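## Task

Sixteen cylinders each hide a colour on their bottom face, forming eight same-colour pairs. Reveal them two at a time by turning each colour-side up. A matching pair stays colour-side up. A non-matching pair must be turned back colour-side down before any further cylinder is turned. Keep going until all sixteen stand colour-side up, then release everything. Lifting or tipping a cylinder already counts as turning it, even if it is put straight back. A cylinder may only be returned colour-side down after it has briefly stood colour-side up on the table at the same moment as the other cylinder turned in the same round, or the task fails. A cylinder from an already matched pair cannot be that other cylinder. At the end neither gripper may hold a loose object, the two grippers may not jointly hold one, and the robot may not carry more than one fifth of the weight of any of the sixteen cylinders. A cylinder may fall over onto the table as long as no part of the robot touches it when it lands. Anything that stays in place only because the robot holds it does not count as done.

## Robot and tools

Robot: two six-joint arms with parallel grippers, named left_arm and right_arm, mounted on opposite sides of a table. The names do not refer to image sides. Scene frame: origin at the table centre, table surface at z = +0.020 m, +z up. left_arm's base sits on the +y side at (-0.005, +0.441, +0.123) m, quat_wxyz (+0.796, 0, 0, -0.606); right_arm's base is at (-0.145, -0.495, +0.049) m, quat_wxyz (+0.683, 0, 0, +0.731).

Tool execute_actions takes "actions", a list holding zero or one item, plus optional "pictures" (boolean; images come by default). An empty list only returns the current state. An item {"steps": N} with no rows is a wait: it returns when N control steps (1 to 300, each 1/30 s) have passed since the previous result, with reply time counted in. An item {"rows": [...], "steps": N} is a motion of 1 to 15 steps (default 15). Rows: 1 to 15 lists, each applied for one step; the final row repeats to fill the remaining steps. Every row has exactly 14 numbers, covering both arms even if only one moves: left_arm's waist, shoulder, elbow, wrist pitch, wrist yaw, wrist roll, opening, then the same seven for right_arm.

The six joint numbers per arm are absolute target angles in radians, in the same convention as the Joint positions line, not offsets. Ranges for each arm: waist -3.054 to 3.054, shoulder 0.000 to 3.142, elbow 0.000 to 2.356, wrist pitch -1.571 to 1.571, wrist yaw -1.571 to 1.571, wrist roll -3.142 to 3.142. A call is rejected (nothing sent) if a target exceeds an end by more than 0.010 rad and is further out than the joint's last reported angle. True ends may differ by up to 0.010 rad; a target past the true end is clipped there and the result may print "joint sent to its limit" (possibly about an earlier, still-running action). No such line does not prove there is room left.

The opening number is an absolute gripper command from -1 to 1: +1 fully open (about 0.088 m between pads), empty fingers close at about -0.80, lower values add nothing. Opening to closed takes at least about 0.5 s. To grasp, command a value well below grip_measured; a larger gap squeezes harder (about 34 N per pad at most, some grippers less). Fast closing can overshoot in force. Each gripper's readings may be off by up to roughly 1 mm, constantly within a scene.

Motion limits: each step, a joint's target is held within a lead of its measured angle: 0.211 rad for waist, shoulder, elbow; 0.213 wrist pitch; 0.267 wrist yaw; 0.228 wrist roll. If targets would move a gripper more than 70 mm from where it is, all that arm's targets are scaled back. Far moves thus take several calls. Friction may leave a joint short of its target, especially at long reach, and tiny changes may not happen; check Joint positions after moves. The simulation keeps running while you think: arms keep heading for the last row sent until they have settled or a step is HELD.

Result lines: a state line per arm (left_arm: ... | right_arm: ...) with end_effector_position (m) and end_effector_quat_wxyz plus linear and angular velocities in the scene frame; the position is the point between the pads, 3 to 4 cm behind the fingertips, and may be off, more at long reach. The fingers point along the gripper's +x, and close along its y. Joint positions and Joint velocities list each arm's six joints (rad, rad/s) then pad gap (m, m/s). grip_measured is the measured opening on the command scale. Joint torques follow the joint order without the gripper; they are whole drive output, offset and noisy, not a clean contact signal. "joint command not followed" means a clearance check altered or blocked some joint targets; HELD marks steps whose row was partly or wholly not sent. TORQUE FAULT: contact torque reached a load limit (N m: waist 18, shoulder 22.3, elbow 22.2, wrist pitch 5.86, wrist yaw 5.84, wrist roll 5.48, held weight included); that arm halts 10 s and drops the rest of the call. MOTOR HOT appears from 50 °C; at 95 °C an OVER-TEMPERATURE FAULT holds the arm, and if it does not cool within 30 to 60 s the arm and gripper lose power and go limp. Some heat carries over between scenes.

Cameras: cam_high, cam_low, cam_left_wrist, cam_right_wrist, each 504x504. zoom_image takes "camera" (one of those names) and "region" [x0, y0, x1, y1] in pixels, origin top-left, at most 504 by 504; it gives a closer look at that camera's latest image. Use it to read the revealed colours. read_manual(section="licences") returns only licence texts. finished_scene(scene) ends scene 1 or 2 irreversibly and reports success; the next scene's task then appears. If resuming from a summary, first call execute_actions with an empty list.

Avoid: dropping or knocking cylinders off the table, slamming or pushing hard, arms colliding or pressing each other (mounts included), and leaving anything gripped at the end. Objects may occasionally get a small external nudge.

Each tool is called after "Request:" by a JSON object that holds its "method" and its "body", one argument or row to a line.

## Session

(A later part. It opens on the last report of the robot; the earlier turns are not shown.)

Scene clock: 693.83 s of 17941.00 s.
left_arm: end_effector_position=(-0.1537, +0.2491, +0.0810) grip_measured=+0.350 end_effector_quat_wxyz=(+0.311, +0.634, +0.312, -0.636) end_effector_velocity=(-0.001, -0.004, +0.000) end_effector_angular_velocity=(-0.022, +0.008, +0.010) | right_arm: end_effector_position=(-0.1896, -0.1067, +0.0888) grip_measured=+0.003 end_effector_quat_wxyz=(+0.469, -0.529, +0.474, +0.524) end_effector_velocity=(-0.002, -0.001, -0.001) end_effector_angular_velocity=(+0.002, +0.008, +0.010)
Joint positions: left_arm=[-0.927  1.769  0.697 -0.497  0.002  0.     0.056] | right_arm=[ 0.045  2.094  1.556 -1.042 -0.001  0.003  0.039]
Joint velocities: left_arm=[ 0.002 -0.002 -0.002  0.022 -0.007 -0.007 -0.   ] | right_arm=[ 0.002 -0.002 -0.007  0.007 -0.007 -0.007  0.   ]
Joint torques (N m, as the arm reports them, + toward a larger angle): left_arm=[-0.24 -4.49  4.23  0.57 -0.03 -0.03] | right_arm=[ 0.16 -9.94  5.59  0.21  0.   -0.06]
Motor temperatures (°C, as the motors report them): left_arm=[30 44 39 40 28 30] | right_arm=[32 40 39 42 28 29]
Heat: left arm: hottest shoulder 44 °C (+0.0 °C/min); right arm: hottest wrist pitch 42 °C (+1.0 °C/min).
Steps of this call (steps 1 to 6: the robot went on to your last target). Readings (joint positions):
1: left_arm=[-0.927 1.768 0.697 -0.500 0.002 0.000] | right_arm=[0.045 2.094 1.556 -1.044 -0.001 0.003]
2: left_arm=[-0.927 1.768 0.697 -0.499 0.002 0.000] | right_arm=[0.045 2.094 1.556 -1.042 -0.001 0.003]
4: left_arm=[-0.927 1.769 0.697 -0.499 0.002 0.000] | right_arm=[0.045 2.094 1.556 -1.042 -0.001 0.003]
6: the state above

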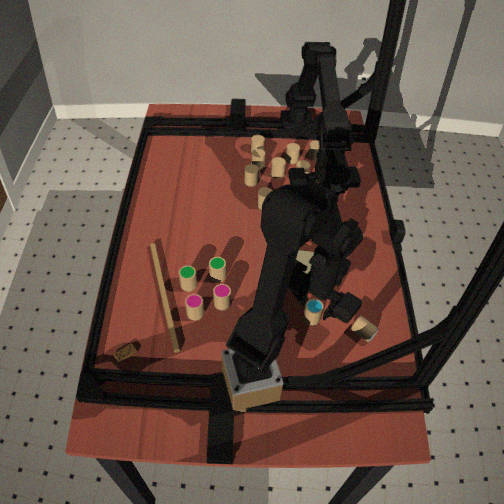

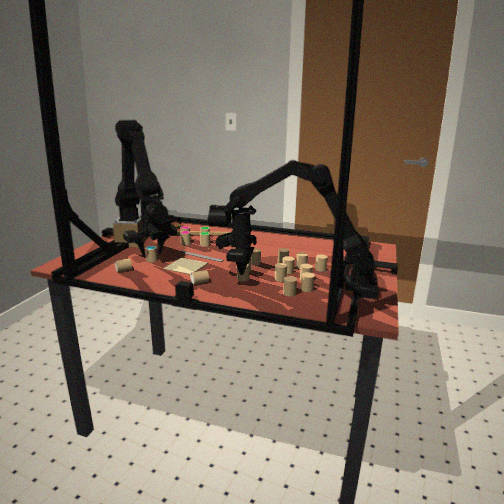

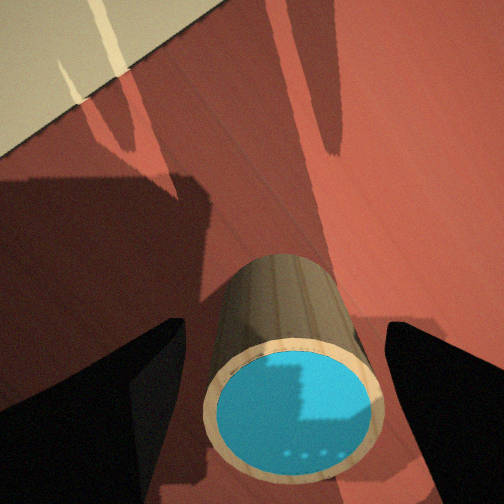

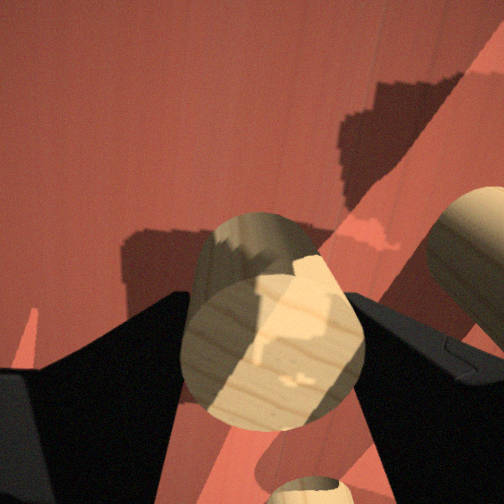

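Request:
{"method": "execute_actions", "body": {
  "actions": [
    {"rows":[[-0.93,1.775,0.694,-0.495,0,0,0.3,0.047,2.10,1.544,-1.033,0,0,-0.3],[-0.93,1.775,0.694,-0.495,0,0,0.25,0.047,2.10,1.544,-1.033,0,0,-0.3],[-0.93,1.775,0.694,-0.495,0,0,0.2,0.047,2.10,1.544,-1.033,0,0,-0.3],[-0.93,1.775,0.694,-0.495,0,0,0.15,0.047,2.10,1.544,-1.033,0,0,-0.3],[-0.93,1.775,0.694,-0.495,0,0,0.1,0.047,2.10,1.544,-1.033,0,0,-0.3],[-0.93,1.775,0.694,-0.495,0,0,0.06,0.047,2.10,1.544,-1.033,0,0,-0.3],[-0.93,1.775,0.694,-0.495,0,0,0.03,0.047,2.10,1.544,-1.033,0,0,0.03],[-0.93,1.775,0.694,-0.495,0,0,-0.05,0.047,2.10,1.544,-1.033,0,0,0.12],[-0.93,1.775,0.694,-0.495,0,0,-0.15,0.047,2.10,1.544,-1.033,0,0,0.27],[-0.93,1.775,0.694,-0.495,0,0,-0.3,0.047,2.10,1.544,-1.033,0,0,0.27]],"steps":15}
  ],
  "pictures": false
}}

Request:
{"method": "execute_actions", "body": {
  "actions": [
    {"rows":[[-0.93,1.72,0.72,-0.58,0,0,-0.3,0.047,2.09,1.595,-1.095,0,0,0.27],[-0.93,1.68,0.75,-0.65,0,0,-0.3,0.047,2.075,1.645,-1.155,0,0,0.27],[-0.93,1.635,0.78,-0.725,0,0,-0.3,0.047,2.06,1.70,-1.22,0,0,0.27],[-0.93,1.59,0.815,-0.80,0,0,-0.3,0.047,2.045,1.75,-1.28,0,0,0.27],[-0.93,1.548,0.847,-0.87,0,0,-0.3,0.047,2.03,1.80,-1.34,0,0,0.27]],"steps":10}
  ],
  "pictures": false
}}

Request:
{"method": "execute_actions", "body": {
  "actions": [
    {"rows":[[-0.42,1.0,0.6,0.5,0,0,-0.3,-0.222,1.3,1.3,0,0,1.571,0.6]],"steps":15}
  ],
  "pictures": false
}}

Request:
{"method": "execute_actions", "body": {
  "actions": [
    {"rows":[[-0.42,1.477,0.39,1.1,0,0,-0.3,-0.222,1.404,0.70,0.704,0,1.571,0.6]],"steps":15}
  ],
  "pictures": false
}}

Request:
{"method": "execute_actions", "body": {
  "actions": [
    {"rows":[[-0.42,1.477,0.39,1.1,0,0,-0.3,-0.222,1.404,0.70,0.704,0,1.571,0.6]],"steps":10}
  ],
  "pictures": false
}}

Request:
{"method": "execute_actions", "body": {
  "actions": [
    {"rows":[[-0.42,1.53,0.44,1.1,0,0,-0.3,-0.222,1.404,0.70,0.704,0,1.571,0.6],[-0.42,1.58,0.495,1.1,0,0,-0.3,-0.222,1.404,0.70,0.704,0,1.571,0.6],[-0.42,1.635,0.55,1.1,0,0,-0.3,-0.222,1.404,0.70,0.704,0,1.571,0.6],[-0.42,1.69,0.60,1.1,0,0,-0.3,-0.222,1.404,0.70,0.704,0,1.571,0.6],[-0.42,1.74,0.655,1.1,0,0,-0.3,-0.222,1.404,0.70,0.704,0,1.571,0.6],[-0.42,1.783,0.71,1.1,0,0,-0.3,-0.222,1.404,0.70,0.704,0,1.571,0.6]],"steps":15}
  ]
}}

Scene clock: 709.23 s of 17941.00 s.
left_arm: end_effector_position=(-0.1536, +0.2495, +0.0806) grip_measured=+0.018 end_effector_quat_wxyz=(+0.311, +0.634, +0.312, -0.635) end_effector_velocity=(+0.003, +0.003, -0.001) end_effector_angular_velocity=(+0.005, -0.013, +0.005) | right_arm: end_effector_position=(-0.1898, -0.1062, +0.0876) grip_measured=+0.248 end_effector_quat_wxyz=(+0.470, -0.528, +0.473, +0.525) end_effector_velocity=(-0.000, +0.001, +0.000) end_effector_angular_velocity=(+0.006, +0.008, +0.005)
Joint positions: left_arm=[-0.928  1.77   0.696 -0.497  0.002  0.     0.04 ] | right_arm=[ 0.045  2.095  1.552 -1.034 -0.001  0.003  0.051]
Joint velocities: left_arm=[-0.002 -0.002 -0.007 -0.007 -0.007 -0.007 -0.   ] | right_arm=[-0.002 -0.002 -0.002  0.007 -0.007 -0.007  0.012]
Joint torques (N m, as the arm reports them, + toward a larger angle): left_arm=[-0.17 -4.63  4.21  0.59 -0.03 -0.05] | right_arm=[ 0.15 -9.69  5.07  0.18 -0.01 -0.05]
Motor temperatures (°C, as the motors report them): left_arm=[30 44 38 38 28 30] | right_arm=[32 42 38 40 28 29]
Heat: left arm: hottest shoulder 44 °C (+0.0 °C/min); right arm: hottest shoulder 42 °C (+1.0 °C/min).
Steps of this call (steps 1 to 15: the robot went on to your last target; steps 16 to 447: nothing new was sent; steps 448 to 462: all 15 steps of this action). Readings (joint positions):
448: left_arm=[-0.928 1.770 0.696 -0.497 0.002 0.000] | right_arm=[0.045 2.095 1.555 -1.040 -0.001 0.003]
449: left_arm=[-0.928 1.770 0.696 -0.497 0.002 0.000] | right_arm=[0.045 2.095 1.555 -1.039 -0.001 0.003]
451: left_arm=[-0.928 1.770 0.696 -0.497 0.002 0.000] | right_arm=[0.045 2.095 1.554 -1.037 -0.001 0.003]
455: left_arm=[-0.928 1.770 0.696 -0.497 0.002 0.000] | right_arm=[0.045 2.095 1.554 -1.037 -0.001 0.003]
462: the state above

Scene clock: 709.57 s of 17941.00 s.
left_arm: end_effector_position=(-0.1552, +0.2473, +0.1592) grip_measured=+0.019 end_effector_quat_wxyz=(+0.314, +0.629, +0.309, -0.641) end_effector_velocity=(+0.028, +0.038, +0.030) end_effector_angular_velocity=(+0.146, -0.103, +0.005) | right_arm: end_effector_position=(-0.1898, -0.1059, +0.1713) grip_measured=+0.269 end_effector_quat_wxyz=(+0.474, -0.524, +0.469, +0.530) end_effector_velocity=(+0.004, +0.001, +0.142) end_effector_angular_velocity=(+0.256, +0.022, -0.000)
Joint positions: left_arm=[-0.928  1.552  0.846 -0.846  0.002  0.     0.04 ] | right_arm=[ 0.045  2.031  1.792 -1.321 -0.001  0.003  0.052]
Joint velocities: left_arm=[-0.002 -0.09   0.046 -0.315  0.007 -0.007 -0.   ] | right_arm=[-0.007 -0.232  0.222 -0.198  0.007 -0.007  0.   ]
Joint torques (N m, as the arm reports them, + toward a larger angle): left_arm=[-0.21 -4.23  5.41  0.14 -0.03 -0.04] | right_arm=[ 0.1  -8.37  5.42 -0.07 -0.03 -0.04]
Motor temperatures (°C, as the motors report them): left_arm=[30 44 38 38 28 30] | right_arm=[32 42 38 40 28 29]
Heat: left arm: hottest shoulder 44 °C (+0.0 °C/min); right arm: hottest shoulder 42 °C (+1.0 °C/min).
Steps of this call (steps 1 to 10: all 10 steps of this action). Readings (joint positions):
1: left_arm=[-0.928 1.765 0.699 -0.511 0.002 0.000] | right_arm=[0.045 2.095 1.557 -1.045 -0.001 0.003]
2: left_arm=[-0.928 1.751 0.709 -0.556 0.002 0.000] | right_arm=[0.045 2.096 1.573 -1.079 -0.001 0.003]
4: left_arm=[-0.928 1.695 0.741 -0.672 0.002 0.000] | right_arm=[0.045 2.095 1.633 -1.174 -0.001 0.003]
8: left_arm=[-0.928 1.569 0.831 -0.820 0.002 0.000] | right_arm=[0.045 2.054 1.767 -1.300 -0.001 0.003]
10: the state above

Scene clock: 710.07 s of 17941.00 s.
left_arm: end_effector_position=(-0.0576, +0.1090, +0.3417) grip_measured=+0.019 end_effector_quat_wxyz=(+0.642, +0.120, +0.103, -0.751) end_effector_velocity=(-0.011, -0.123, +0.377) end_effector_angular_velocity=(-1.850, +0.295, +0.031) | right_arm: end_effector_position=(-0.0829, -0.0983, +0.3721) grip_measured=+0.599 end_effector_quat_wxyz=(+0.725, +0.215, +0.438, +0.487) end_effector_velocity=(+0.006, +0.029, +0.686) end_effector_angular_velocity=(+3.059, +1.451, -0.894)
Joint positions: left_arm=[-0.425  1.009  0.608  0.084  0.001  0.001  0.04 ] | right_arm=[-0.223  1.335  1.317 -0.421  0.003  0.955  0.068]
Joint velocities: left_arm=[ 0.022 -0.012 -0.051  1.912 -0.007 -0.007 -0.   ] | right_arm=[-0.007 -0.735 -0.002  2.059 -0.007  2.103  0.   ]
Joint torques (N m, as the arm reports them, + toward a larger angle): left_arm=[ 0.18 -3.74  7.15  2.32  0.01 -0.04] | right_arm=[ 0.1  -3.93  5.79  1.06 -0.09  0.09]
Motor temperatures (°C, as the motors report them): left_arm=[30 44 38 38 28 30] | right_arm=[32 42 38 40 28 29]
Heat: left arm: hottest shoulder 44 °C (+0.0 °C/min); right arm: hottest shoulder 42 °C (+1.0 °C/min).
Steps of this call (steps 1 to 15: all 15 steps of this action). Readings (joint positions):
1: left_arm=[-0.907 1.518 0.810 -0.792 0.014 0.000] | right_arm=[0.035 1.996 1.763 -1.272 -0.010 0.045]
2: left_arm=[-0.849 1.463 0.745 -0.713 0.017 -0.001] | right_arm=[0.003 1.955 1.709 -1.213 -0.014 0.104]
4: left_arm=[-0.710 1.336 0.650 -0.611 0.004 -0.001] | right_arm=[-0.095 1.862 1.598 -1.102 -0.007 0.226]
8: left_arm=[-0.499 1.130 0.611 -0.378 0.001 -0.000] | right_arm=[-0.236 1.631 1.372 -0.849 0.008 0.508]
15: the state above

Scene clock: 710.57 s of 17941.00 s.
left_arm: end_effector_position=(-0.0632, +0.0670, +0.2749) grip_measured=+0.018 end_effector_quat_wxyz=(+0.650, +0.044, +0.037, -0.758) end_effector_velocity=(-0.010, -0.052, +0.369) end_effector_angular_velocity=(-1.633, +0.258, +0.001) | right_arm: end_effector_position=(-0.0807, -0.0842, +0.2496) grip_measured=+0.600 end_effector_quat_wxyz=(+0.587, +0.481, +0.513, +0.400) end_effector_velocity=(+0.019, +0.092, +0.430) end_effector_angular_velocity=(+2.027, -0.239, -0.032)
Joint positions: left_arm=[-0.422  1.476  0.385  0.977  0.001  0.001  0.04 ] | right_arm=[-0.223  1.416  0.697  0.498  0.003  1.561  0.068]
Joint velocities: left_arm=[-0.007 -0.002  0.061  1.59  -0.007 -0.007 -0.   ] | right_arm=[-0.007 -0.002 -0.022  2.059  0.007  0.081  0.   ]
Joint torques (N m, as the arm reports them, + toward a larger angle): left_arm=[ 0.19 -4.4   6.25  2.01  0.01 -0.05] | right_arm=[ 0.08 -7.52  7.98  1.98 -0.09  0.06]
Motor temperatures (°C, as the motors report them): left_arm=[30 44 38 38 28 30] | right_arm=[32 42 38 40 28 29]
Heat: left arm: hottest shoulder 44 °C (+0.0 °C/min); right arm: hottest shoulder 42 °C (+1.0 °C/min).
Steps of this call (steps 1 to 15: all 15 steps of this action). Readings (joint positions):
1: left_arm=[-0.424 1.026 0.591 0.152 0.001 0.001] | right_arm=[-0.223 1.324 1.296 -0.341 0.003 1.018]
2: left_arm=[-0.424 1.048 0.572 0.209 0.001 0.001] | right_arm=[-0.223 1.315 1.270 -0.279 0.003 1.076]
4: left_arm=[-0.424 1.129 0.512 0.295 0.001 0.001] | right_arm=[-0.223 1.326 1.192 -0.177 0.003 1.187]
8: left_arm=[-0.423 1.386 0.404 0.529 0.001 0.001] | right_arm=[-0.223 1.392 0.959 0.065 0.003 1.441]
15: the state above

Scene clock: 710.90 s of 17941.00 s.
left_arm: end_effector_position=(-0.0635, +0.0648, +0.3022) grip_measured=+0.018 end_effector_quat_wxyz=(+0.651, -0.003, -0.003, -0.759) end_effector_velocity=(+0.003, +0.001, +0.003) end_effector_angular_velocity=(-0.011, +0.009, +0.019) | right_arm: end_effector_position=(-0.0801, -0.0799, +0.3002) grip_measured=+0.600 end_effector_quat_wxyz=(+0.539, +0.537, +0.459, +0.459) end_effector_velocity=(-0.002, -0.000, +0.017) end_effector_angular_velocity=(+0.076, -0.034, +0.020)
Joint positions: left_arm=[-0.422  1.476  0.389  1.094  0.001  0.001  0.04 ] | right_arm=[-0.223  1.405  0.703  0.7    0.003  1.568  0.068]
Joint velocities: left_arm=[-0.002 -0.007 -0.002  0.007 -0.022 -0.007 -0.   ] | right_arm=[-0.002 -0.002 -0.002  0.081 -0.022 -0.022 -0.   ]
Joint torques (N m, as the arm reports them, + toward a larger angle): left_arm=[ 0.21 -4.27  6.21  2.3  -0.01 -0.05] | right_arm=[ 0.05 -6.15  6.85  1.41 -0.11  0.05]
Motor temperatures (°C, as the motors report them): left_arm=[30 44 38 38 28 30] | right_arm=[32 42 38 40 28 29]
Heat: left arm: hottest shoulder 44 °C (+0.0 °C/min); right arm: hottest shoulder 42 °C (+1.0 °C/min).
Steps of this call (steps 1 to 10: all 10 steps of this action). Readings (joint positions):
1: left_arm=[-0.422 1.476 0.387 1.020 0.001 0.001] | right_arm=[-0.223 1.416 0.697 0.567 0.003 1.563]
2: left_arm=[-0.422 1.476 0.388 1.048 0.001 0.001] | right_arm=[-0.223 1.413 0.700 0.619 0.003 1.564]
4: left_arm=[-0.422 1.476 0.389 1.073 0.001 0.001] | right_arm=[-0.223 1.406 0.703 0.668 0.003 1.566]
8: left_arm=[-0.422 1.476 0.389 1.093 0.001 0.001] | right_arm=[-0.223 1.405 0.703 0.692 0.003 1.568]
10: the state above

Scene clock: 711.40 s of 17941.00 s.
left_arm: end_effector_position=(-0.0758, -0.0149, +0.3023) grip_measured=+0.018 end_effector_quat_wxyz=(+0.651, -0.007, -0.007, -0.759) end_effector_velocity=(+0.001, -0.005, +0.008) end_effector_angular_velocity=(-0.016, +0.010, +0.019) | right_arm: end_effector_position=(-0.0801, -0.0799, +0.3008) grip_measured=+0.600 end_effector_quat_wxyz=(+0.538, +0.537, +0.458, +0.460) end_effector_velocity=(+0.002, -0.001, +0.001) end_effector_angular_velocity=(+0.004, -0.023, -0.000)
Joint positions: left_arm=[-0.422  1.776  0.699  1.097  0.001  0.001  0.04 ] | right_arm=[-0.223  1.405  0.703  0.703  0.003  1.568  0.068]
Joint velocities: left_arm=[-0.002  0.002  0.027 -0.007 -0.022 -0.007 -0.   ] | right_arm=[-0.007 -0.002 -0.002  0.007 -0.007 -0.022 -0.   ]
Joint torques (N m, as the arm reports them, + toward a larger angle): left_arm=[ 0.2  -5.8   7.14  2.21 -0.01 -0.05] | right_arm=[ 0.07 -6.21  6.95  1.52 -0.11  0.05]
Motor temperatures (°C, as the motors report them): left_arm=[30 44 38 38 28 30] | right_arm=[32 42 38 40 28 29]
Heat: left arm: hottest shoulder 44 °C (+0.0 °C/min); right arm: hottest shoulder 42 °C (+1.0 °C/min).
Steps of this call (steps 1 to 15: all 15 steps of this action). Readings (joint positions):
1: left_arm=[-0.422 1.483 0.394 1.095 0.001 0.001] | right_arm=[-0.223 1.405 0.703 0.701 0.003 1.568]
2: left_arm=[-0.422 1.504 0.414 1.097 0.001 0.001] | right_arm=[-0.223 1.405 0.703 0.701 0.003 1.568]
4: left_arm=[-0.422 1.582 0.491 1.097 0.001 0.001] | right_arm=[-0.223 1.405 0.703 0.702 0.003 1.568]
8: left_arm=[-0.422 1.742 0.662 1.097 0.001 0.001] | right_arm=[-0.223 1.405 0.703 0.703 0.003 1.568]
15: the state above

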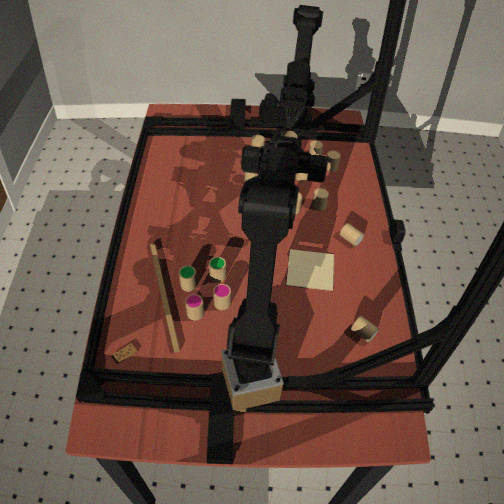

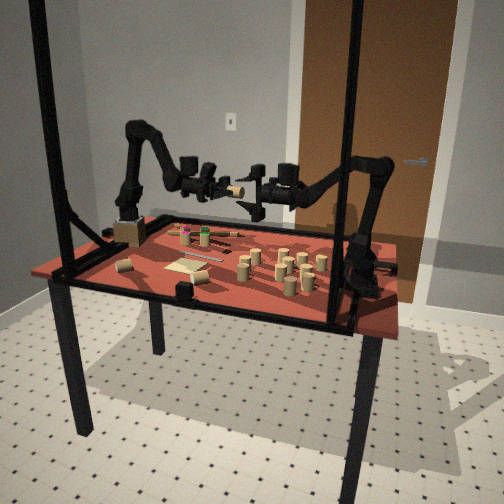

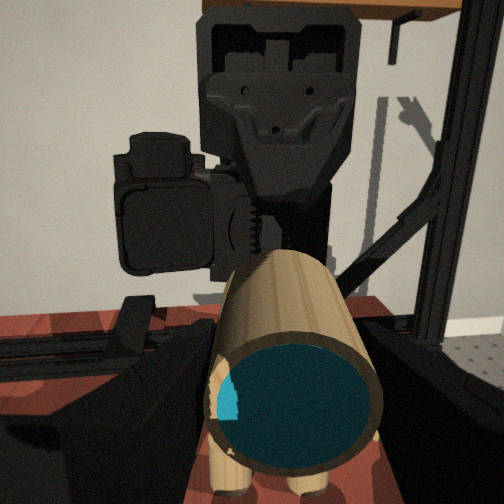

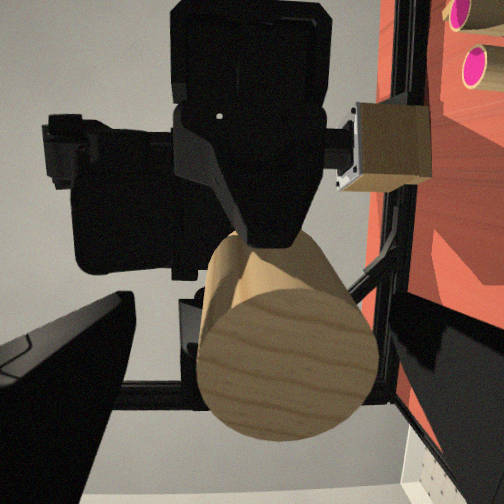

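Request:
{"method": "execute_actions", "body": {
  "actions": [
    {"rows":[[-0.42,1.783,0.712,1.1,0,0,-0.3,-0.22,1.404,0.69,0.706,0,1.571,0.5],[-0.42,1.783,0.712,1.1,0,0,-0.3,-0.22,1.404,0.69,0.706,0,1.571,0.4],[-0.42,1.783,0.712,1.1,0,0,-0.3,-0.22,1.404,0.69,0.706,0,1.571,0.33],[-0.42,1.783,0.712,1.1,0,0,-0.3,-0.22,1.404,0.69,0.706,0,1.571,0.25],[-0.42,1.783,0.712,1.1,0,0,-0.3,-0.22,1.404,0.69,0.706,0,1.571,0.2],[-0.42,1.783,0.712,1.1,0,0,-0.3,-0.22,1.404,0.69,0.706,0,1.571,0.15],[-0.42,1.783,0.712,1.1,0,0,-0.3,-0.22,1.404,0.69,0.706,0,1.571,0.1],[-0.42,1.783,0.712,1.1,0,0,-0.3,-0.22,1.404,0.69,0.706,0,1.571,0.06],[-0.42,1.783,0.712,1.1,0,0,-0.3,-0.22,1.404,0.69,0.706,0,1.571,0.03],[-0.42,1.783,0.712,1.1,0,0,-0.3,-0.22,1.404,0.69,0.706,0,1.571,-0.05],[-0.42,1.783,0.712,1.1,0,0,-0.3,-0.22,1.404,0.69,0.706,0,1.571,-0.15],[-0.42,1.783,0.712,1.1,0,0,-0.3,-0.22,1.404,0.69,0.706,0,1.571,-0.3]],"steps":15}
  ],
  "pictures": false
}}

Request:
{"method": "execute_actions", "body": {
  "actions": [
    {"rows":[[-0.42,1.783,0.712,1.1,0,0,-0.3,-0.22,1.404,0.69,0.706,0,1.571,-0.3],[-0.42,1.783,0.712,1.1,0,0,0.6,-0.22,1.404,0.69,0.706,0,1.571,-0.3]],"steps":8}
  ],
  "pictures": false
}}

Request:
{"method": "execute_actions", "body": {
  "actions": [
    {"rows":[[-0.42,1.71,0.63,1.093,0,0,0.6,-0.22,1.404,0.69,0.706,0,1.571,-0.3],[-0.42,1.635,0.55,1.093,0,0,0.6,-0.22,1.404,0.69,0.706,0,1.571,-0.3],[-0.42,1.555,0.47,1.093,0,0,0.6,-0.22,1.404,0.69,0.706,0,1.571,-0.3],[-0.42,1.477,0.39,1.093,0,0,0.6,-0.22,1.404,0.69,0.706,0,1.571,-0.3]],"steps":8}
  ],
  "pictures": false
}}

Request:
{"method": "execute_actions", "body": {
  "actions": [
    {"rows":[[-0.42,1.0,0.3,0.7,0,0,0.6,0.24,1.3,1.3,-1.251,0,0,-0.3]],"steps":15}
  ],
  "pictures": false
}}

Request:
{"method": "execute_actions", "body": {
  "actions": [
    {"rows":[[-0.42,1.0,0.3,0.7,0,0,0.6,0.24,1.3,1.3,-1.251,0,0,-0.3]],"steps":15}
  ],
  "pictures": false
}}

Request:
{"method": "execute_actions", "body": {
  "actions": [
    {"rows":[[-0.42,1.0,0.3,0.7,0,0,0.6,0.24,1.822,1.502,-1.251,0,0,-0.3]],"steps":15}
  ],
  "pictures": false
}}

Request:
{"method": "execute_actions", "body": {
  "actions": [
    {"rows":[[-0.42,1.0,0.3,0.7,0,0,0.6,0.24,1.829,1.469,-1.211,0,0,-0.3],[-0.42,1.0,0.3,0.7,0,0,0.6,0.24,1.836,1.436,-1.171,0,0,-0.3],[-0.42,1.0,0.3,0.7,0,0,0.6,0.24,1.843,1.403,-1.131,0,0,-0.3],[-0.42,1.0,0.3,0.7,0,0,0.6,0.24,1.85,1.37,-1.091,0,0,-0.3],[-0.42,1.0,0.3,0.7,0,0,0.6,0.24,1.857,1.338,-1.051,0,0,-0.3],[-0.42,1.0,0.3,0.7,0,0,0.6,0.24,1.868,1.315,-1.02,0,0,-0.3],[-0.42,1.0,0.3,0.7,0,0,0.6,0.24,1.878,1.295,-0.99,0,0,-0.3],[-0.42,1.0,0.3,0.7,0,0,0.6,0.24,1.886,1.278,-0.965,0,0,-0.3],[-0.42,1.0,0.3,0.7,0,0,0.6,0.24,1.892,1.266,-0.948,0,0,-0.3],[-0.42,1.0,0.3,0.7,0,0,0.6,0.24,1.897,1.258,-0.937,0,0,-0.3]],"steps":15}
  ],
  "pictures": false
}}

Request:
{"method": "execute_actions", "body": {
  "actions": [
    {"steps":5}
  ]
}}

Scene clock: 724.73 s of 17941.00 s.
left_arm: end_effector_position=(-0.0757, -0.0160, +0.3032) grip_measured=+0.019 end_effector_quat_wxyz=(+0.651, -0.009, -0.008, -0.759) end_effector_velocity=(-0.002, +0.001, -0.005) end_effector_angular_velocity=(+0.025, +0.019, -0.001) | right_arm: end_effector_position=(-0.0805, -0.0805, +0.2988) grip_measured=+0.004 end_effector_quat_wxyz=(+0.539, +0.536, +0.459, +0.459) end_effector_velocity=(-0.002, -0.000, -0.002) end_effector_angular_velocity=(-0.006, +0.008, +0.020)
Joint positions: left_arm=[-0.422  1.779  0.704  1.099  0.001  0.     0.04 ] | right_arm=[-0.223  1.405  0.698  0.704  0.003  1.568  0.039]
Joint velocities: left_arm=[-0.007 -0.002 -0.002 -0.022 -0.007 -0.022 -0.   ] | right_arm=[-0.002 -0.002 -0.002 -0.007 -0.022  0.007  0.   ]
Joint torques (N m, as the arm reports them, + toward a larger angle): left_arm=[ 0.17 -5.99  7.17  2.14 -0.01 -0.05] | right_arm=[ 0.15 -6.2   6.34  1.52 -0.09  0.04]
Motor temperatures (°C, as the motors report them): left_arm=[30 45 39 40 28 30] | right_arm=[32 42 38 41 28 29]
Heat: left arm: hottest shoulder 45 °C (+1.0 °C/min); right arm: hottest shoulder 42 °C (+1.0 °C/min).
Steps of this call (steps 1 to 15: the robot went on to your last target; steps 16 to 385: nothing new was sent; steps 386 to 400: all 15 steps of this action). Readings (joint positions):
386: left_arm=[-0.422 1.778 0.702 1.098 0.001 0.000] | right_arm=[-0.223 1.405 0.703 0.703 0.003 1.568]
387: left_arm=[-0.422 1.778 0.702 1.098 0.001 0.000] | right_arm=[-0.223 1.405 0.702 0.703 0.003 1.568]
389: left_arm=[-0.422 1.778 0.702 1.098 0.001 0.000] | right_arm=[-0.223 1.405 0.701 0.703 0.003 1.568]
393: left_arm=[-0.422 1.779 0.702 1.098 0.001 0.000] | right_arm=[-0.223 1.405 0.700 0.704 0.003 1.568]
400: the state above

Scene clock: 725.00 s of 17941.00 s.
left_arm: end_effector_position=(-0.0757, -0.0160, +0.3034) grip_measured=+0.513 end_effector_quat_wxyz=(+0.651, -0.009, -0.008, -0.759) end_effector_velocity=(-0.000, -0.000, -0.003) end_effector_angular_velocity=(+0.016, -0.010, +0.005) | right_arm: end_effector_position=(-0.0805, -0.0805, +0.2986) grip_measured=+0.004 end_effector_quat_wxyz=(+0.539, +0.536, +0.459, +0.459) end_effector_velocity=(-0.000, -0.001, -0.005) end_effector_angular_velocity=(-0.025, -0.018, +0.005)
Joint positions: left_arm=[-0.422  1.779  0.704  1.099  0.001  0.001  0.064] | right_arm=[-0.223  1.405  0.697  0.704  0.003  1.568  0.039]
Joint velocities: left_arm=[-0.002 -0.002  0.002 -0.022 -0.007  0.007  0.176] | right_arm=[-0.002 -0.002 -0.002 -0.022 -0.007 -0.022 -0.   ]
Joint torques (N m, as the arm reports them, + toward a larger angle): left_arm=[ 0.19 -6.02  7.09  2.12  0.01 -0.05] | right_arm=[ 0.2  -6.19  6.4   1.54 -0.13  0.05]
Motor temperatures (°C, as the motors report them): left_arm=[30 45 39 40 28 30] | right_arm=[32 42 38 41 28 29]
Heat: left arm: hottest shoulder 45 °C (+1.0 °C/min); right arm: hottest shoulder 42 °C (+1.0 °C/min).
Steps of this call (steps 1 to 8: all 8 steps of this action). Readings (joint positions):
1: left_arm=[-0.422 1.779 0.704 1.099 0.001 0.000] | right_arm=[-0.223 1.405 0.698 0.704 0.003 1.568]
2: left_arm=[-0.422 1.779 0.704 1.099 0.001 0.000] | right_arm=[-0.223 1.405 0.698 0.704 0.003 1.568]
4: left_arm=[-0.422 1.779 0.704 1.099 0.001 0.000] | right_arm=[-0.223 1.405 0.698 0.704 0.003 1.568]
8: the state above

Scene clock: 725.27 s of 17941.00 s.
left_arm: end_effector_position=(-0.0645, +0.0575, +0.3044) grip_measured=+0.598 end_effector_quat_wxyz=(+0.651, -0.005, -0.004, -0.759) end_effector_velocity=(+0.013, +0.078, +0.003) end_effector_angular_velocity=(-0.028, -0.003, +0.015) | right_arm: end_effector_position=(-0.0805, -0.0805, +0.2986) grip_measured=+0.004 end_effector_quat_wxyz=(+0.539, +0.536, +0.460, +0.459) end_effector_velocity=(-0.000, -0.000, +0.000) end_effector_angular_velocity=(-0.001, +0.008, +0.005)
Joint positions: left_arm=[-0.422  1.501  0.418  1.095  0.001  0.     0.068] | right_arm=[-0.223  1.405  0.697  0.704  0.002  1.568  0.039]
Joint velocities: left_arm=[-0.007 -0.315 -0.295  0.007 -0.022  0.007  0.001] | right_arm=[-0.002 -0.002  0.002 -0.007 -0.007  0.007 -0.   ]
Joint torques (N m, as the arm reports them, + toward a larger angle): left_arm=[ 0.17 -4.5   5.42  1.85  0.   -0.05] | right_arm=[ 0.18 -6.12  6.38  1.53 -0.1   0.04]
Motor temperatures (°C, as the motors report them): left_arm=[30 45 39 40 28 30] | right_arm=[32 42 38 41 28 29]
Heat: left arm: hottest shoulder 45 °C (+1.0 °C/min); right arm: hottest shoulder 42 °C (+1.0 °C/min).
Steps of this call (steps 1 to 8: all 8 steps of this action). Readings (joint positions):
1: left_arm=[-0.422 1.771 0.695 1.098 0.001 0.001] | right_arm=[-0.223 1.405 0.697 0.704 0.003 1.568]
2: left_arm=[-0.422 1.745 0.665 1.095 0.001 0.000] | right_arm=[-0.223 1.405 0.697 0.704 0.003 1.568]
4: left_arm=[-0.422 1.640 0.550 1.092 0.001 0.000] | right_arm=[-0.223 1.405 0.697 0.704 0.003 1.568]
8: the state above

Scene clock: 725.77 s of 17941.00 s.
left_arm: end_effector_position=(-0.0546, +0.1214, +0.3374) grip_measured=+0.600 end_effector_quat_wxyz=(+0.651, +0.000, -0.000, -0.759) end_effector_velocity=(+0.001, +0.002, +0.002) end_effector_angular_velocity=(-0.008, -0.006, +0.005) | right_arm: end_effector_position=(-0.2710, -0.0965, +0.4376) grip_measured=+0.005 end_effector_quat_wxyz=(+0.556, +0.200, +0.335, +0.734) end_effector_velocity=(-0.002, -0.165, +0.068) end_effector_angular_velocity=(-0.135, -2.316, +0.291)
Joint positions: left_arm=[-0.422  1.007  0.305  0.702  0.001  0.     0.068] | right_arm=[ 0.236  1.313  1.262 -0.028 -0.003  0.799  0.039]
Joint velocities: left_arm=[-0.002 -0.017 -0.002 -0.007 -0.007  0.007  0.   ] | right_arm=[ 0.125 -0.354  0.745 -1.927  0.007 -2.176  0.   ]
Joint torques (N m, as the arm reports them, + toward a larger angle): left_arm=[ 0.17 -3.12  6.71  1.94  0.   -0.04] | right_arm=[-0.66 -4.91  6.08  0.66  0.05 -0.1 ]
Motor temperatures (°C, as the motors report them): left_arm=[30 45 39 40 28 30] | right_arm=[32 42 39 42 28 29]
Heat: left arm: hottest shoulder 45 °C (+1.0 °C/min); right arm: hottest shoulder 42 °C (+1.0 °C/min).
Steps of this call (steps 1 to 15: all 15 steps of this action). Readings (joint positions):
1: left_arm=[-0.422 1.459 0.398 1.040 0.001 0.000] | right_arm=[-0.212 1.398 0.712 0.669 0.012 1.540]
2: left_arm=[-0.422 1.399 0.370 0.965 0.001 0.000] | right_arm=[-0.182 1.392 0.737 0.619 0.014 1.498]
4: left_arm=[-0.422 1.271 0.323 0.833 0.001 0.000] | right_arm=[-0.107 1.379 0.799 0.543 0.008 1.416]
8: left_arm=[-0.422 1.058 0.303 0.737 0.001 0.000] | right_arm=[0.054 1.345 0.949 0.381 0.006 1.243]
15: the state above

Scene clock: 726.27 s of 17941.00 s.
left_arm: end_effector_position=(-0.0546, +0.1216, +0.3378) grip_measured=+0.600 end_effector_quat_wxyz=(+0.651, -0.000, -0.000, -0.759) end_effector_velocity=(+0.000, +0.000, -0.005) end_effector_angular_velocity=(+0.025, +0.018, +0.005) | right_arm: end_effector_position=(-0.2389, -0.2008, +0.2814) grip_measured=+0.005 end_effector_quat_wxyz=(+0.519, -0.388, +0.295, +0.702) end_effector_velocity=(+0.110, -0.348, -0.223) end_effector_angular_velocity=(-1.831, -0.681, +0.170)
Joint positions: left_arm=[-0.422  1.005  0.305  0.701  0.001  0.     0.068] | right_arm=[ 0.238  1.3    1.301 -1.019 -0.002  0.017  0.039]
Joint velocities: left_arm=[-0.002 -0.002 -0.002 -0.022 -0.007 -0.022 -0.   ] | right_arm=[-0.002 -0.007 -0.002 -1.956 -0.007 -0.198  0.001]
Joint torques (N m, as the arm reports them, + toward a larger angle): left_arm=[ 0.17 -3.1   6.76  1.92 -0.01 -0.03] | right_arm=[ 0.1  -5.06  6.92  0.9   0.04 -0.06]
Motor temperatures (°C, as the motors report them): left_arm=[30 45 39 40 28 30] | right_arm=[32 42 39 41 28 29]
Heat: left arm: hottest shoulder 45 °C (+1.0 °C/min); right arm: hottest shoulder 42 °C (+1.0 °C/min).
Steps of this call (steps 1 to 15: all 15 steps of this action). Readings (joint positions):
1: left_arm=[-0.422 1.006 0.305 0.702 0.001 0.000] | right_arm=[0.238 1.302 1.281 -0.092 -0.002 0.728]
2: left_arm=[-0.422 1.006 0.305 0.702 0.001 0.000] | right_arm=[0.238 1.293 1.293 -0.155 -0.002 0.658]
4: left_arm=[-0.422 1.006 0.305 0.701 0.001 0.000] | right_arm=[0.238 1.288 1.301 -0.285 -0.002 0.518]
8: left_arm=[-0.422 1.005 0.305 0.701 0.001 0.000] | right_arm=[0.238 1.298 1.301 -0.557 -0.002 0.237]
15: the state above

Scene clock: 726.77 s of 17941.00 s.
left_arm: end_effector_position=(-0.0546, +0.1216, +0.3378) grip_measured=+0.600 end_effector_quat_wxyz=(+0.651, -0.000, -0.000, -0.759) end_effector_velocity=(+0.000, +0.000, -0.002) end_effector_angular_velocity=(+0.008, +0.006, +0.005) | right_arm: end_effector_position=(-0.2467, -0.1761, +0.1640) grip_measured=+0.005 end_effector_quat_wxyz=(+0.414, -0.575, +0.423, +0.564) end_effector_velocity=(-0.006, +0.019, +0.042) end_effector_angular_velocity=(+0.135, +0.051, +0.005)
Joint positions: left_arm=[-0.422  1.005  0.305  0.701  0.001  0.     0.068] | right_arm=[ 0.238  1.832  1.491 -1.25  -0.002  0.003  0.039]
Joint velocities: left_arm=[-0.002 -0.002 -0.002 -0.007 -0.007 -0.007 -0.   ] | right_arm=[-0.002 -0.061  0.09  -0.007 -0.007 -0.007 -0.   ]
Joint torques (N m, as the arm reports them, + toward a larger angle): left_arm=[ 0.17 -3.08  6.72  1.94  0.01 -0.04] | right_arm=[ 0.16 -9.21  6.64  0.03  0.04 -0.07]
Motor temperatures (°C, as the motors report them): left_arm=[30 44 39 40 28 30] | right_arm=[32 42 39 41 28 29]
Heat: left arm: hottest shoulder 44 °C (+0.0 °C/min); right arm: hottest shoulder 42 °C (+1.0 °C/min).
Steps of this call (steps 1 to 15: all 15 steps of this action). Readings (joint positions):
1: left_arm=[-0.422 1.005 0.305 0.701 0.001 0.000] | right_arm=[0.238 1.334 1.334 -1.114 -0.002 0.013]
2: left_arm=[-0.422 1.005 0.305 0.701 0.001 0.000] | right_arm=[0.238 1.382 1.386 -1.164 -0.002 0.009]
4: left_arm=[-0.422 1.005 0.305 0.701 0.001 0.000] | right_arm=[0.238 1.496 1.467 -1.185 -0.002 0.006]
8: left_arm=[-0.422 1.005 0.305 0.701 0.001 0.000] | right_arm=[0.238 1.720 1.497 -1.235 -0.002 0.003]
15: the state above

Scene clock: 727.27 s of 17941.00 s.
left_arm: end_effector_position=(-0.0546, +0.1216, +0.3378) grip_measured=+0.600 end_effector_quat_wxyz=(+0.651, -0.000, -0.000, -0.759) end_effector_velocity=(+0.003, +0.001, -0.000) end_effector_angular_velocity=(+0.004, +0.007, +0.020) | right_arm: end_effector_position=(-0.2468, -0.1758, +0.0883) grip_measured=+0.005 end_effector_quat_wxyz=(+0.417, -0.572, +0.421, +0.568) end_effector_velocity=(-0.011, +0.020, -0.001) end_effector_angular_velocity=(+0.093, +0.053, +0.010)
Joint positions: left_arm=[-0.422  1.005  0.305  0.701  0.001  0.     0.068] | right_arm=[ 0.238  1.893  1.261 -0.946 -0.002  0.003  0.039]
Joint velocities: left_arm=[-0.002 -0.007 -0.002 -0.007 -0.022 -0.007 -0.   ] | right_arm=[ 0.002 -0.002 -0.007  0.11  -0.022 -0.007 -0.   ]
Joint torques (N m, as the arm reports them, + toward a larger angle): left_arm=[ 0.19 -3.07  6.76  1.93  0.01 -0.04] | right_arm=[ 0.12 -8.24  5.61  0.29  0.01 -0.05]
Motor temperatures (°C, as the motors report them): left_arm=[30 44 39 40 28 30] | right_arm=[32 42 39 41 28 29]
Heat: left arm: hottest shoulder 44 °C (+0.0 °C/min); right arm: hottest shoulder 42 °C (+1.0 °C/min).
Steps of this call (steps 1 to 15: all 15 steps of this action). Readings (joint positions):
1: left_arm=[-0.422 1.005 0.305 0.701 0.001 0.000] | right_arm=[0.238 1.831 1.492 -1.244 -0.002 0.003]
2: left_arm=[-0.422 1.005 0.305 0.701 0.001 0.000] | right_arm=[0.238 1.831 1.484 -1.222 -0.002 0.003]
4: left_arm=[-0.422 1.005 0.305 0.701 0.001 0.000] | right_arm=[0.238 1.831 1.446 -1.158 -0.002 0.003]
8: left_arm=[-0.422 1.005 0.305 0.701 0.001 0.000] | right_arm=[0.238 1.851 1.336 -1.033 -0.002 0.003]
15: the state above

Scene clock: 727.43 s of 17941.00 s.
left_arm: end_effector_position=(-0.0546, +0.1216, +0.3378) grip_measured=+0.600 end_effector_quat_wxyz=(+0.651, -0.000, -0.000, -0.759) end_effector_velocity=(-0.003, +0.001, +0.003) end_effector_angular_velocity=(-0.011, +0.009, -0.015) | right_arm: end_effector_position=(-0.2473, -0.1743, +0.0883) grip_measured=+0.004 end_effector_quat_wxyz=(+0.418, -0.570, +0.419, +0.570) end_effector_velocity=(-0.002, -0.003, +0.002) end_effector_angular_velocity=(-0.009, +0.020, -0.010)
Joint positions: left_arm=[-0.422  1.005  0.305  0.701  0.001  0.     0.068] | right_arm=[ 0.238  1.893  1.261 -0.939 -0.002  0.003  0.039]
Joint velocities: left_arm=[-0.007 -0.002  0.002  0.007  0.007 -0.007 -0.   ] | right_arm=[-0.002 -0.007 -0.002 -0.007 -0.022  0.007 -0.   ]
Joint torques (N m, as the arm reports them, + toward a larger angle): left_arm=[ 0.17 -3.09  6.71  1.95  0.01 -0.03] | right_arm=[ 0.1  -8.16  5.52  0.19  0.03 -0.08]
Motor temperatures (°C, as the motors report them): left_arm=[30 44 39 40 28 30] | right_arm=[32 42 39 41 28 29]
Heat: left arm: hottest shoulder 44 °C (+0.0 °C/min); right arm: hottest shoulder 42 °C (+1.0 °C/min).
Steps of this call (steps 1 to 5: the robot went on to your last target). Readings (joint positions):
1: left_arm=[-0.422 1.005 0.305 0.701 0.001 0.000] | right_arm=[0.238 1.893 1.261 -0.942 -0.002 0.003]
2: left_arm=[-0.422 1.005 0.305 0.701 0.001 0.000] | right_arm=[0.238 1.893 1.261 -0.940 -0.002 0.003]
4: left_arm=[-0.422 1.005 0.305 0.701 0.001 0.000] | right_arm=[0.238 1.893 1.261 -0.939 -0.002 0.003]
5: the state above

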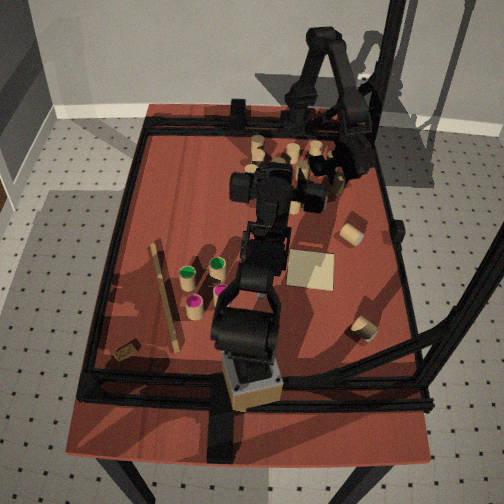

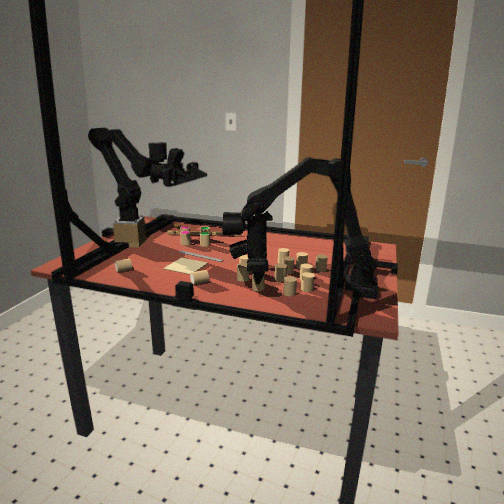

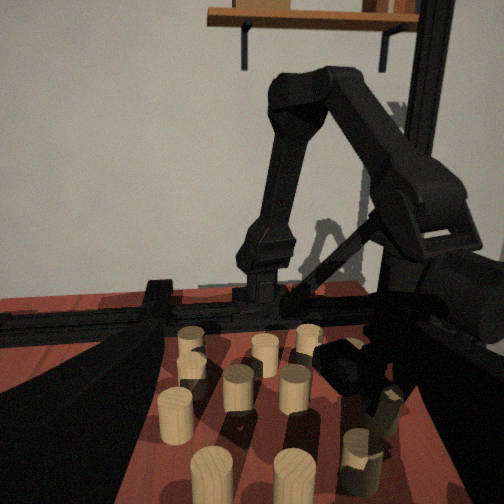

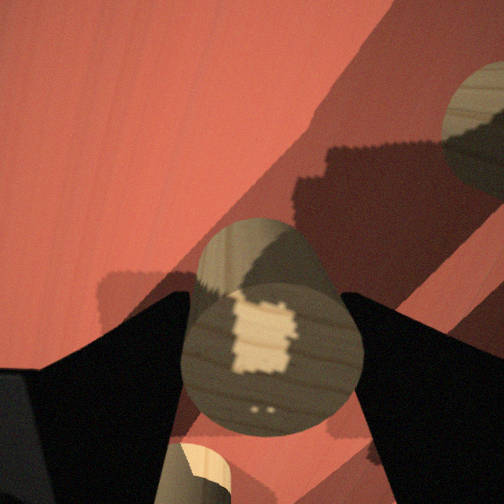

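Lower 2–3 mm, release, go to red at .047 down.

Request:
{"method": "execute_actions", "body": {
  "actions": [
    {"rows":[[-0.42,1.0,0.3,0.7,0,0,0.6,0.24,1.905,1.248,-0.93,0,0,-0.3],[-0.42,1.0,0.3,0.7,0,0,0.6,0.24,1.905,1.248,-0.93,0,0,-0.3],[-0.42,1.0,0.3,0.7,0,0,0.6,0.24,1.905,1.248,-0.93,0,0,-0.3],[-0.42,1.0,0.3,0.7,0,0,0.6,0.24,1.905,1.248,-0.93,0,0,-0.3],[-0.42,1.0,0.3,0.7,0,0,0.6,0.24,1.905,1.248,-0.93,0,0,-0.3],[-0.42,1.0,0.3,0.7,0,0,0.6,0.24,1.905,1.248,-0.93,0,0,-0.3],[-0.42,1.0,0.3,0.7,0,0,0.6,0.24,1.905,1.248,-0.93,0,0,0.03],[-0.42,1.0,0.3,0.7,0,0,0.6,0.24,1.905,1.248,-0.93,0,0,0.13],[-0.42,1.0,0.3,0.7,0,0,0.6,0.24,1.905,1.248,-0.93,0,0,0.28]],"steps":15}
  ],
  "pictures": false
}}

Request:
{"method": "execute_actions", "body": {
  "actions": [
    {"rows":[[-0.42,1.0,0.3,0.7,0,0,0.6,0.24,1.878,1.295,-0.99,0,0,0.28],[-0.42,1.0,0.3,0.7,0,0,0.6,0.24,1.857,1.338,-1.051,0,0,0.28],[-0.42,1.0,0.3,0.7,0,0,0.6,0.24,1.845,1.39,-1.12,0,0,0.28],[-0.42,1.0,0.3,0.7,0,0,0.6,0.24,1.835,1.44,-1.18,0,0,0.28]],"steps":9}
  ],
  "pictures": false
}}

Request:
{"method": "execute_actions", "body": {
  "actions": [
    {"rows":[[-0.42,1.0,0.3,0.7,0,0,0.6,0.19,1.885,1.51,-1.2,0,0,0.28],[-0.42,1.0,0.3,0.7,0,0,0.6,0.14,1.935,1.585,-1.22,0,0,0.28],[-0.42,1.0,0.3,0.7,0,0,0.6,0.09,1.99,1.66,-1.24,0,0,0.28],[-0.42,1.0,0.3,0.7,0,0,0.6,0.043,2.045,1.732,-1.26,0,0,0.28]],"steps":13}
  ],
  "pictures": false
}}

Request:
{"method": "execute_actions", "body": {
  "actions": [
    {"rows":[[-0.42,1.0,0.3,0.7,0,0,0.6,0.043,2.053,1.698,-1.22,0,0,0.28],[-0.42,1.0,0.3,0.7,0,0,0.6,0.043,2.06,1.664,-1.18,0,0,0.28],[-0.42,1.0,0.3,0.7,0,0,0.6,0.043,2.068,1.63,-1.14,0,0,0.28],[-0.42,1.0,0.3,0.7,0,0,0.6,0.043,2.078,1.607,-1.11,0,0,0.28],[-0.42,1.0,0.3,0.7,0,0,0.6,0.043,2.088,1.585,-1.083,0,0,0.28],[-0.42,1.0,0.3,0.7,0,0,0.6,0.043,2.098,1.568,-1.055,0,0,0.28],[-0.42,1.0,0.3,0.7,0,0,0.6,0.043,2.106,1.553,-1.03,0,0,0.28]],"steps":15}
  ]
}}

Scene clock: 739.23 s of 17941.00 s.
left_arm: end_effector_position=(-0.0545, +0.1218, +0.3375) grip_measured=+0.600 end_effector_quat_wxyz=(+0.651, -0.000, -0.000, -0.759) end_effector_velocity=(-0.003, +0.001, +0.000) end_effector_angular_velocity=(+0.006, +0.021, -0.015) | right_arm: end_effector_position=(-0.2473, -0.1745, +0.0868) grip_measured=+0.258 end_effector_quat_wxyz=(+0.418, -0.569, +0.419, +0.570) end_effector_velocity=(+0.000, -0.002, +0.002) end_effector_angular_velocity=(-0.005, +0.006, +0.005)
Joint positions: left_arm=[-0.422  1.005  0.304  0.701  0.001  0.     0.068] | right_arm=[ 0.239  1.894  1.256 -0.932 -0.002  0.003  0.052]
Joint velocities: left_arm=[-0.007 -0.002  0.002 -0.007  0.007 -0.022 -0.   ] | right_arm=[-0.002 -0.007 -0.002 -0.007 -0.007 -0.007  0.013]
Joint torques (N m, as the arm reports them, + toward a larger angle): left_arm=[ 0.18 -2.94  6.9   1.96  0.01 -0.03] | right_arm=[ 0.08 -7.26  5.04  0.22  0.02 -0.05]
Motor temperatures (°C, as the motors report them): left_arm=[30 43 39 41 28 30] | right_arm=[32 42 38 40 28 29]
Heat: left arm: hottest shoulder 43 °C (-1.0 °C/min); right arm: hottest shoulder 42 °C (+0.0 °C/min).
Steps of this call (steps 1 to 15: the robot went on to your last target; steps 16 to 339: nothing new was sent; steps 340 to 354: all 15 steps of this action). Readings (joint positions):
340: left_arm=[-0.422 1.005 0.304 0.701 0.001 0.000] | right_arm=[0.239 1.894 1.260 -0.937 -0.002 0.003]
341: left_arm=[-0.422 1.005 0.304 0.701 0.001 0.000] | right_arm=[0.239 1.894 1.259 -0.935 -0.002 0.003]
343: left_arm=[-0.422 1.005 0.304 0.701 0.001 0.000] | right_arm=[0.239 1.894 1.257 -0.933 -0.002 0.003]
347: left_arm=[-0.422 1.005 0.304 0.701 0.001 0.000] | right_arm=[0.239 1.894 1.256 -0.933 -0.002 0.003]
354: the state above

Scene clock: 739.53 s of 17941.00 s.
left_arm: end_effector_position=(-0.0545, +0.1218, +0.3375) grip_measured=+0.600 end_effector_quat_wxyz=(+0.651, -0.000, -0.000, -0.759) end_effector_velocity=(-0.002, +0.001, -0.005) end_effector_angular_velocity=(+0.023, +0.004, -0.010) | right_arm: end_effector_position=(-0.2481, -0.1720, +0.1468) grip_measured=+0.279 end_effector_quat_wxyz=(+0.418, -0.569, +0.419, +0.571) end_effector_velocity=(+0.001, +0.002, +0.108) end_effector_angular_velocity=(+0.144, +0.053, +0.000)
Joint positions: left_arm=[-0.422  1.005  0.304  0.701  0.001  0.     0.068] | right_arm=[ 0.239  1.839  1.432 -1.161 -0.002  0.003  0.053]
Joint velocities: left_arm=[-0.002 -0.002 -0.002 -0.022  0.007 -0.007  0.   ] | right_arm=[-0.007 -0.188  0.193 -0.227 -0.007 -0.007  0.   ]
Joint torques (N m, as the arm reports them, + toward a larger angle): left_arm=[ 0.15 -3.02  6.91  1.94  0.   -0.04] | right_arm=[ 0.08 -7.73  5.44 -0.12  0.02 -0.06]
Motor temperatures (°C, as the motors report them): left_arm=[30 43 39 41 28 30] | right_arm=[32 42 38 40 28 29]
Heat: left arm: hottest shoulder 43 °C (-1.0 °C/min); right arm: hottest shoulder 42 °C (+0.0 °C/min).
Steps of this call (steps 1 to 9: all 9 steps of this action). Readings (joint positions):
1: left_arm=[-0.422 1.005 0.304 0.701 0.001 0.000] | right_arm=[0.239 1.895 1.260 -0.942 -0.002 0.003]
2: left_arm=[-0.422 1.005 0.304 0.701 0.001 0.000] | right_arm=[0.239 1.895 1.275 -0.976 -0.002 0.003]
4: left_arm=[-0.422 1.005 0.304 0.701 0.001 0.000] | right_arm=[0.239 1.890 1.329 -1.073 -0.002 0.003]
8: left_arm=[-0.422 1.005 0.304 0.701 0.001 0.000] | right_arm=[0.239 1.847 1.423 -1.153 -0.002 0.003]
9: the state above

Scene clock: 739.97 s of 17941.00 s.
left_arm: end_effector_position=(-0.0545, +0.1218, +0.3375) grip_measured=+0.600 end_effector_quat_wxyz=(+0.651, -0.000, -0.000, -0.759) end_effector_velocity=(+0.000, -0.000, -0.003) end_effector_angular_velocity=(+0.011, -0.009, +0.005) | right_arm: end_effector_position=(-0.1857, -0.1085, +0.1519) grip_measured=+0.280 end_effector_quat_wxyz=(+0.474, -0.526, +0.473, +0.524) end_effector_velocity=(-0.041, +0.001, +0.015) end_effector_angular_velocity=(+0.019, +0.024, +0.117)
Joint positions: left_arm=[-0.422  1.005  0.304  0.701  0.001  0.     0.068] | right_arm=[ 0.037  2.032  1.717 -1.257  0.003  0.001  0.053]
Joint velocities: left_arm=[-0.002  0.002 -0.002 -0.007 -0.007  0.007 -0.   ] | right_arm=[ 0.095 -0.002  0.056 -0.037 -0.022 -0.022 -0.   ]
Joint torques (N m, as the arm reports them, + toward a larger angle): left_arm=[ 0.17 -3.01  6.9   1.94  0.01 -0.04] | right_arm=[ 0.   -8.65  7.39 -0.03 -0.11 -0.03]
Motor temperatures (°C, as the motors report them): left_arm=[30 43 39 41 28 30] | right_arm=[32 42 38 40 28 29]
Heat: left arm: hottest shoulder 43 °C (-1.0 °C/min); right arm: hottest shoulder 42 °C (+0.0 °C/min).
Steps of this call (steps 1 to 13: all 13 steps of this action). Readings (joint positions):
1: left_arm=[-0.422 1.005 0.304 0.701 0.001 0.000] | right_arm=[0.235 1.839 1.448 -1.179 -0.002 0.002]
2: left_arm=[-0.422 1.005 0.304 0.701 0.001 0.000] | right_arm=[0.222 1.855 1.479 -1.200 -0.004 0.002]
4: left_arm=[-0.422 1.005 0.304 0.701 0.001 0.000] | right_arm=[0.162 1.924 1.586 -1.223 -0.005 0.002]
8: left_arm=[-0.422 1.005 0.304 0.701 0.001 0.000] | right_arm=[0.041 2.019 1.706 -1.249 0.004 0.002]
13: the state above

Scene clock: 740.47 s of 17941.00 s.
left_arm: end_effector_position=(-0.0545, +0.1218, +0.3375) grip_measured=+0.600 end_effector_quat_wxyz=(+0.651, -0.000, -0.000, -0.759) end_effector_velocity=(+0.002, +0.001, -0.004) end_effector_angular_velocity=(+0.018, +0.005, +0.010) | right_arm: end_effector_position=(-0.1885, -0.1060, +0.0838) grip_measured=+0.280 end_effector_quat_wxyz=(+0.469, -0.531, +0.475, +0.522) end_effector_velocity=(-0.001, +0.006, -0.003) end_effector_angular_velocity=(+0.026, +0.011, +0.019)
Joint positions: left_arm=[-0.422  1.005  0.304  0.701  0.001  0.     0.068] | right_arm=[ 0.043  2.106  1.554 -1.033  0.003  0.001  0.053]
Joint velocities: left_arm=[ 0.002 -0.007 -0.002 -0.022 -0.007 -0.007 -0.   ] | right_arm=[-0.002  0.002 -0.007  0.037 -0.007 -0.022 -0.   ]
Joint torques (N m, as the arm reports them, + toward a larger angle): left_arm=[ 0.13 -2.98  6.9   1.95  0.01 -0.04] | right_arm=[ -0.01 -10.3    5.89   0.05  -0.11  -0.01]
Motor temperatures (°C, as the motors report them): left_arm=[30 43 39 41 28 30] | right_arm=[32 42 38 40 28 29]
Heat: left arm: hottest shoulder 43 °C (-1.0 °C/min); right arm: hottest shoulder 42 °C (+0.0 °C/min).
Steps of this call (steps 1 to 15: all 15 steps of this action). Readings (joint positions):
1: left_arm=[-0.422 1.005 0.304 0.701 0.001 0.000] | right_arm=[0.040 2.032 1.717 -1.252 0.003 0.001]
2: left_arm=[-0.422 1.005 0.304 0.701 0.001 0.000] | right_arm=[0.042 2.032 1.710 -1.231 0.003 0.001]
4: left_arm=[-0.422 1.005 0.304 0.701 0.001 0.000] | right_arm=[0.043 2.034 1.677 -1.171 0.003 0.001]
8: left_arm=[-0.422 1.005 0.304 0.701 0.001 0.000] | right_arm=[0.043 2.073 1.592 -1.071 0.003 0.001]
15: the state above

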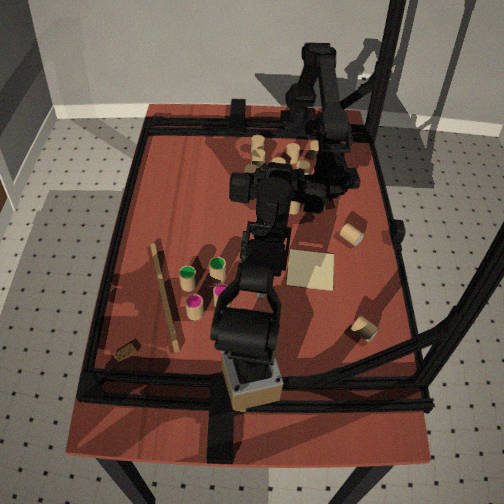

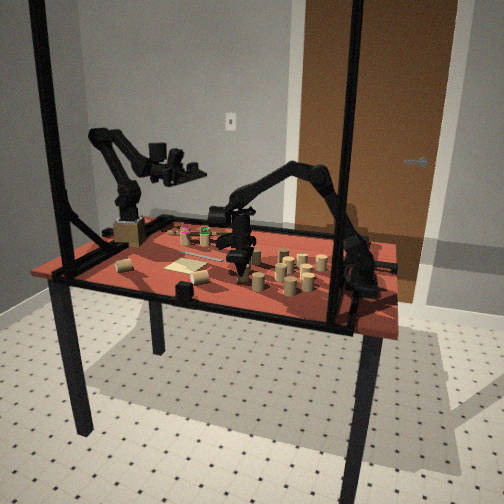

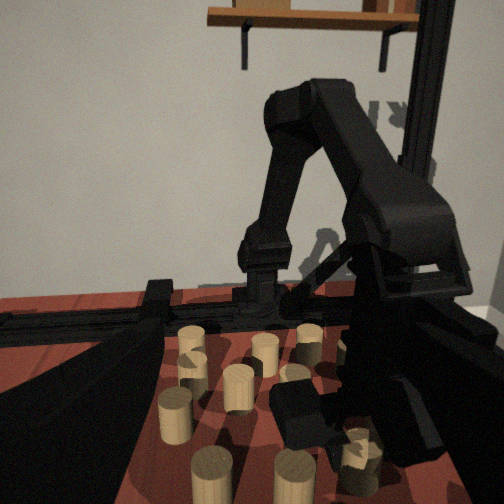

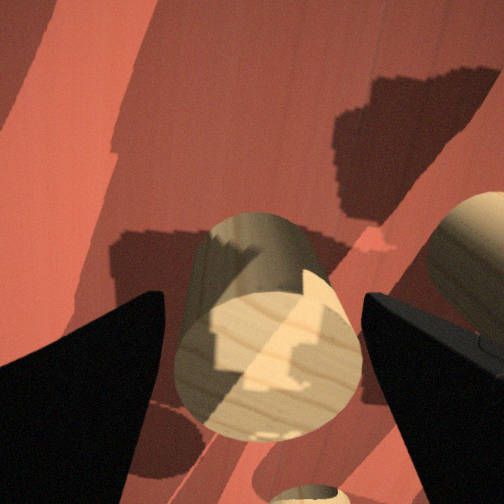

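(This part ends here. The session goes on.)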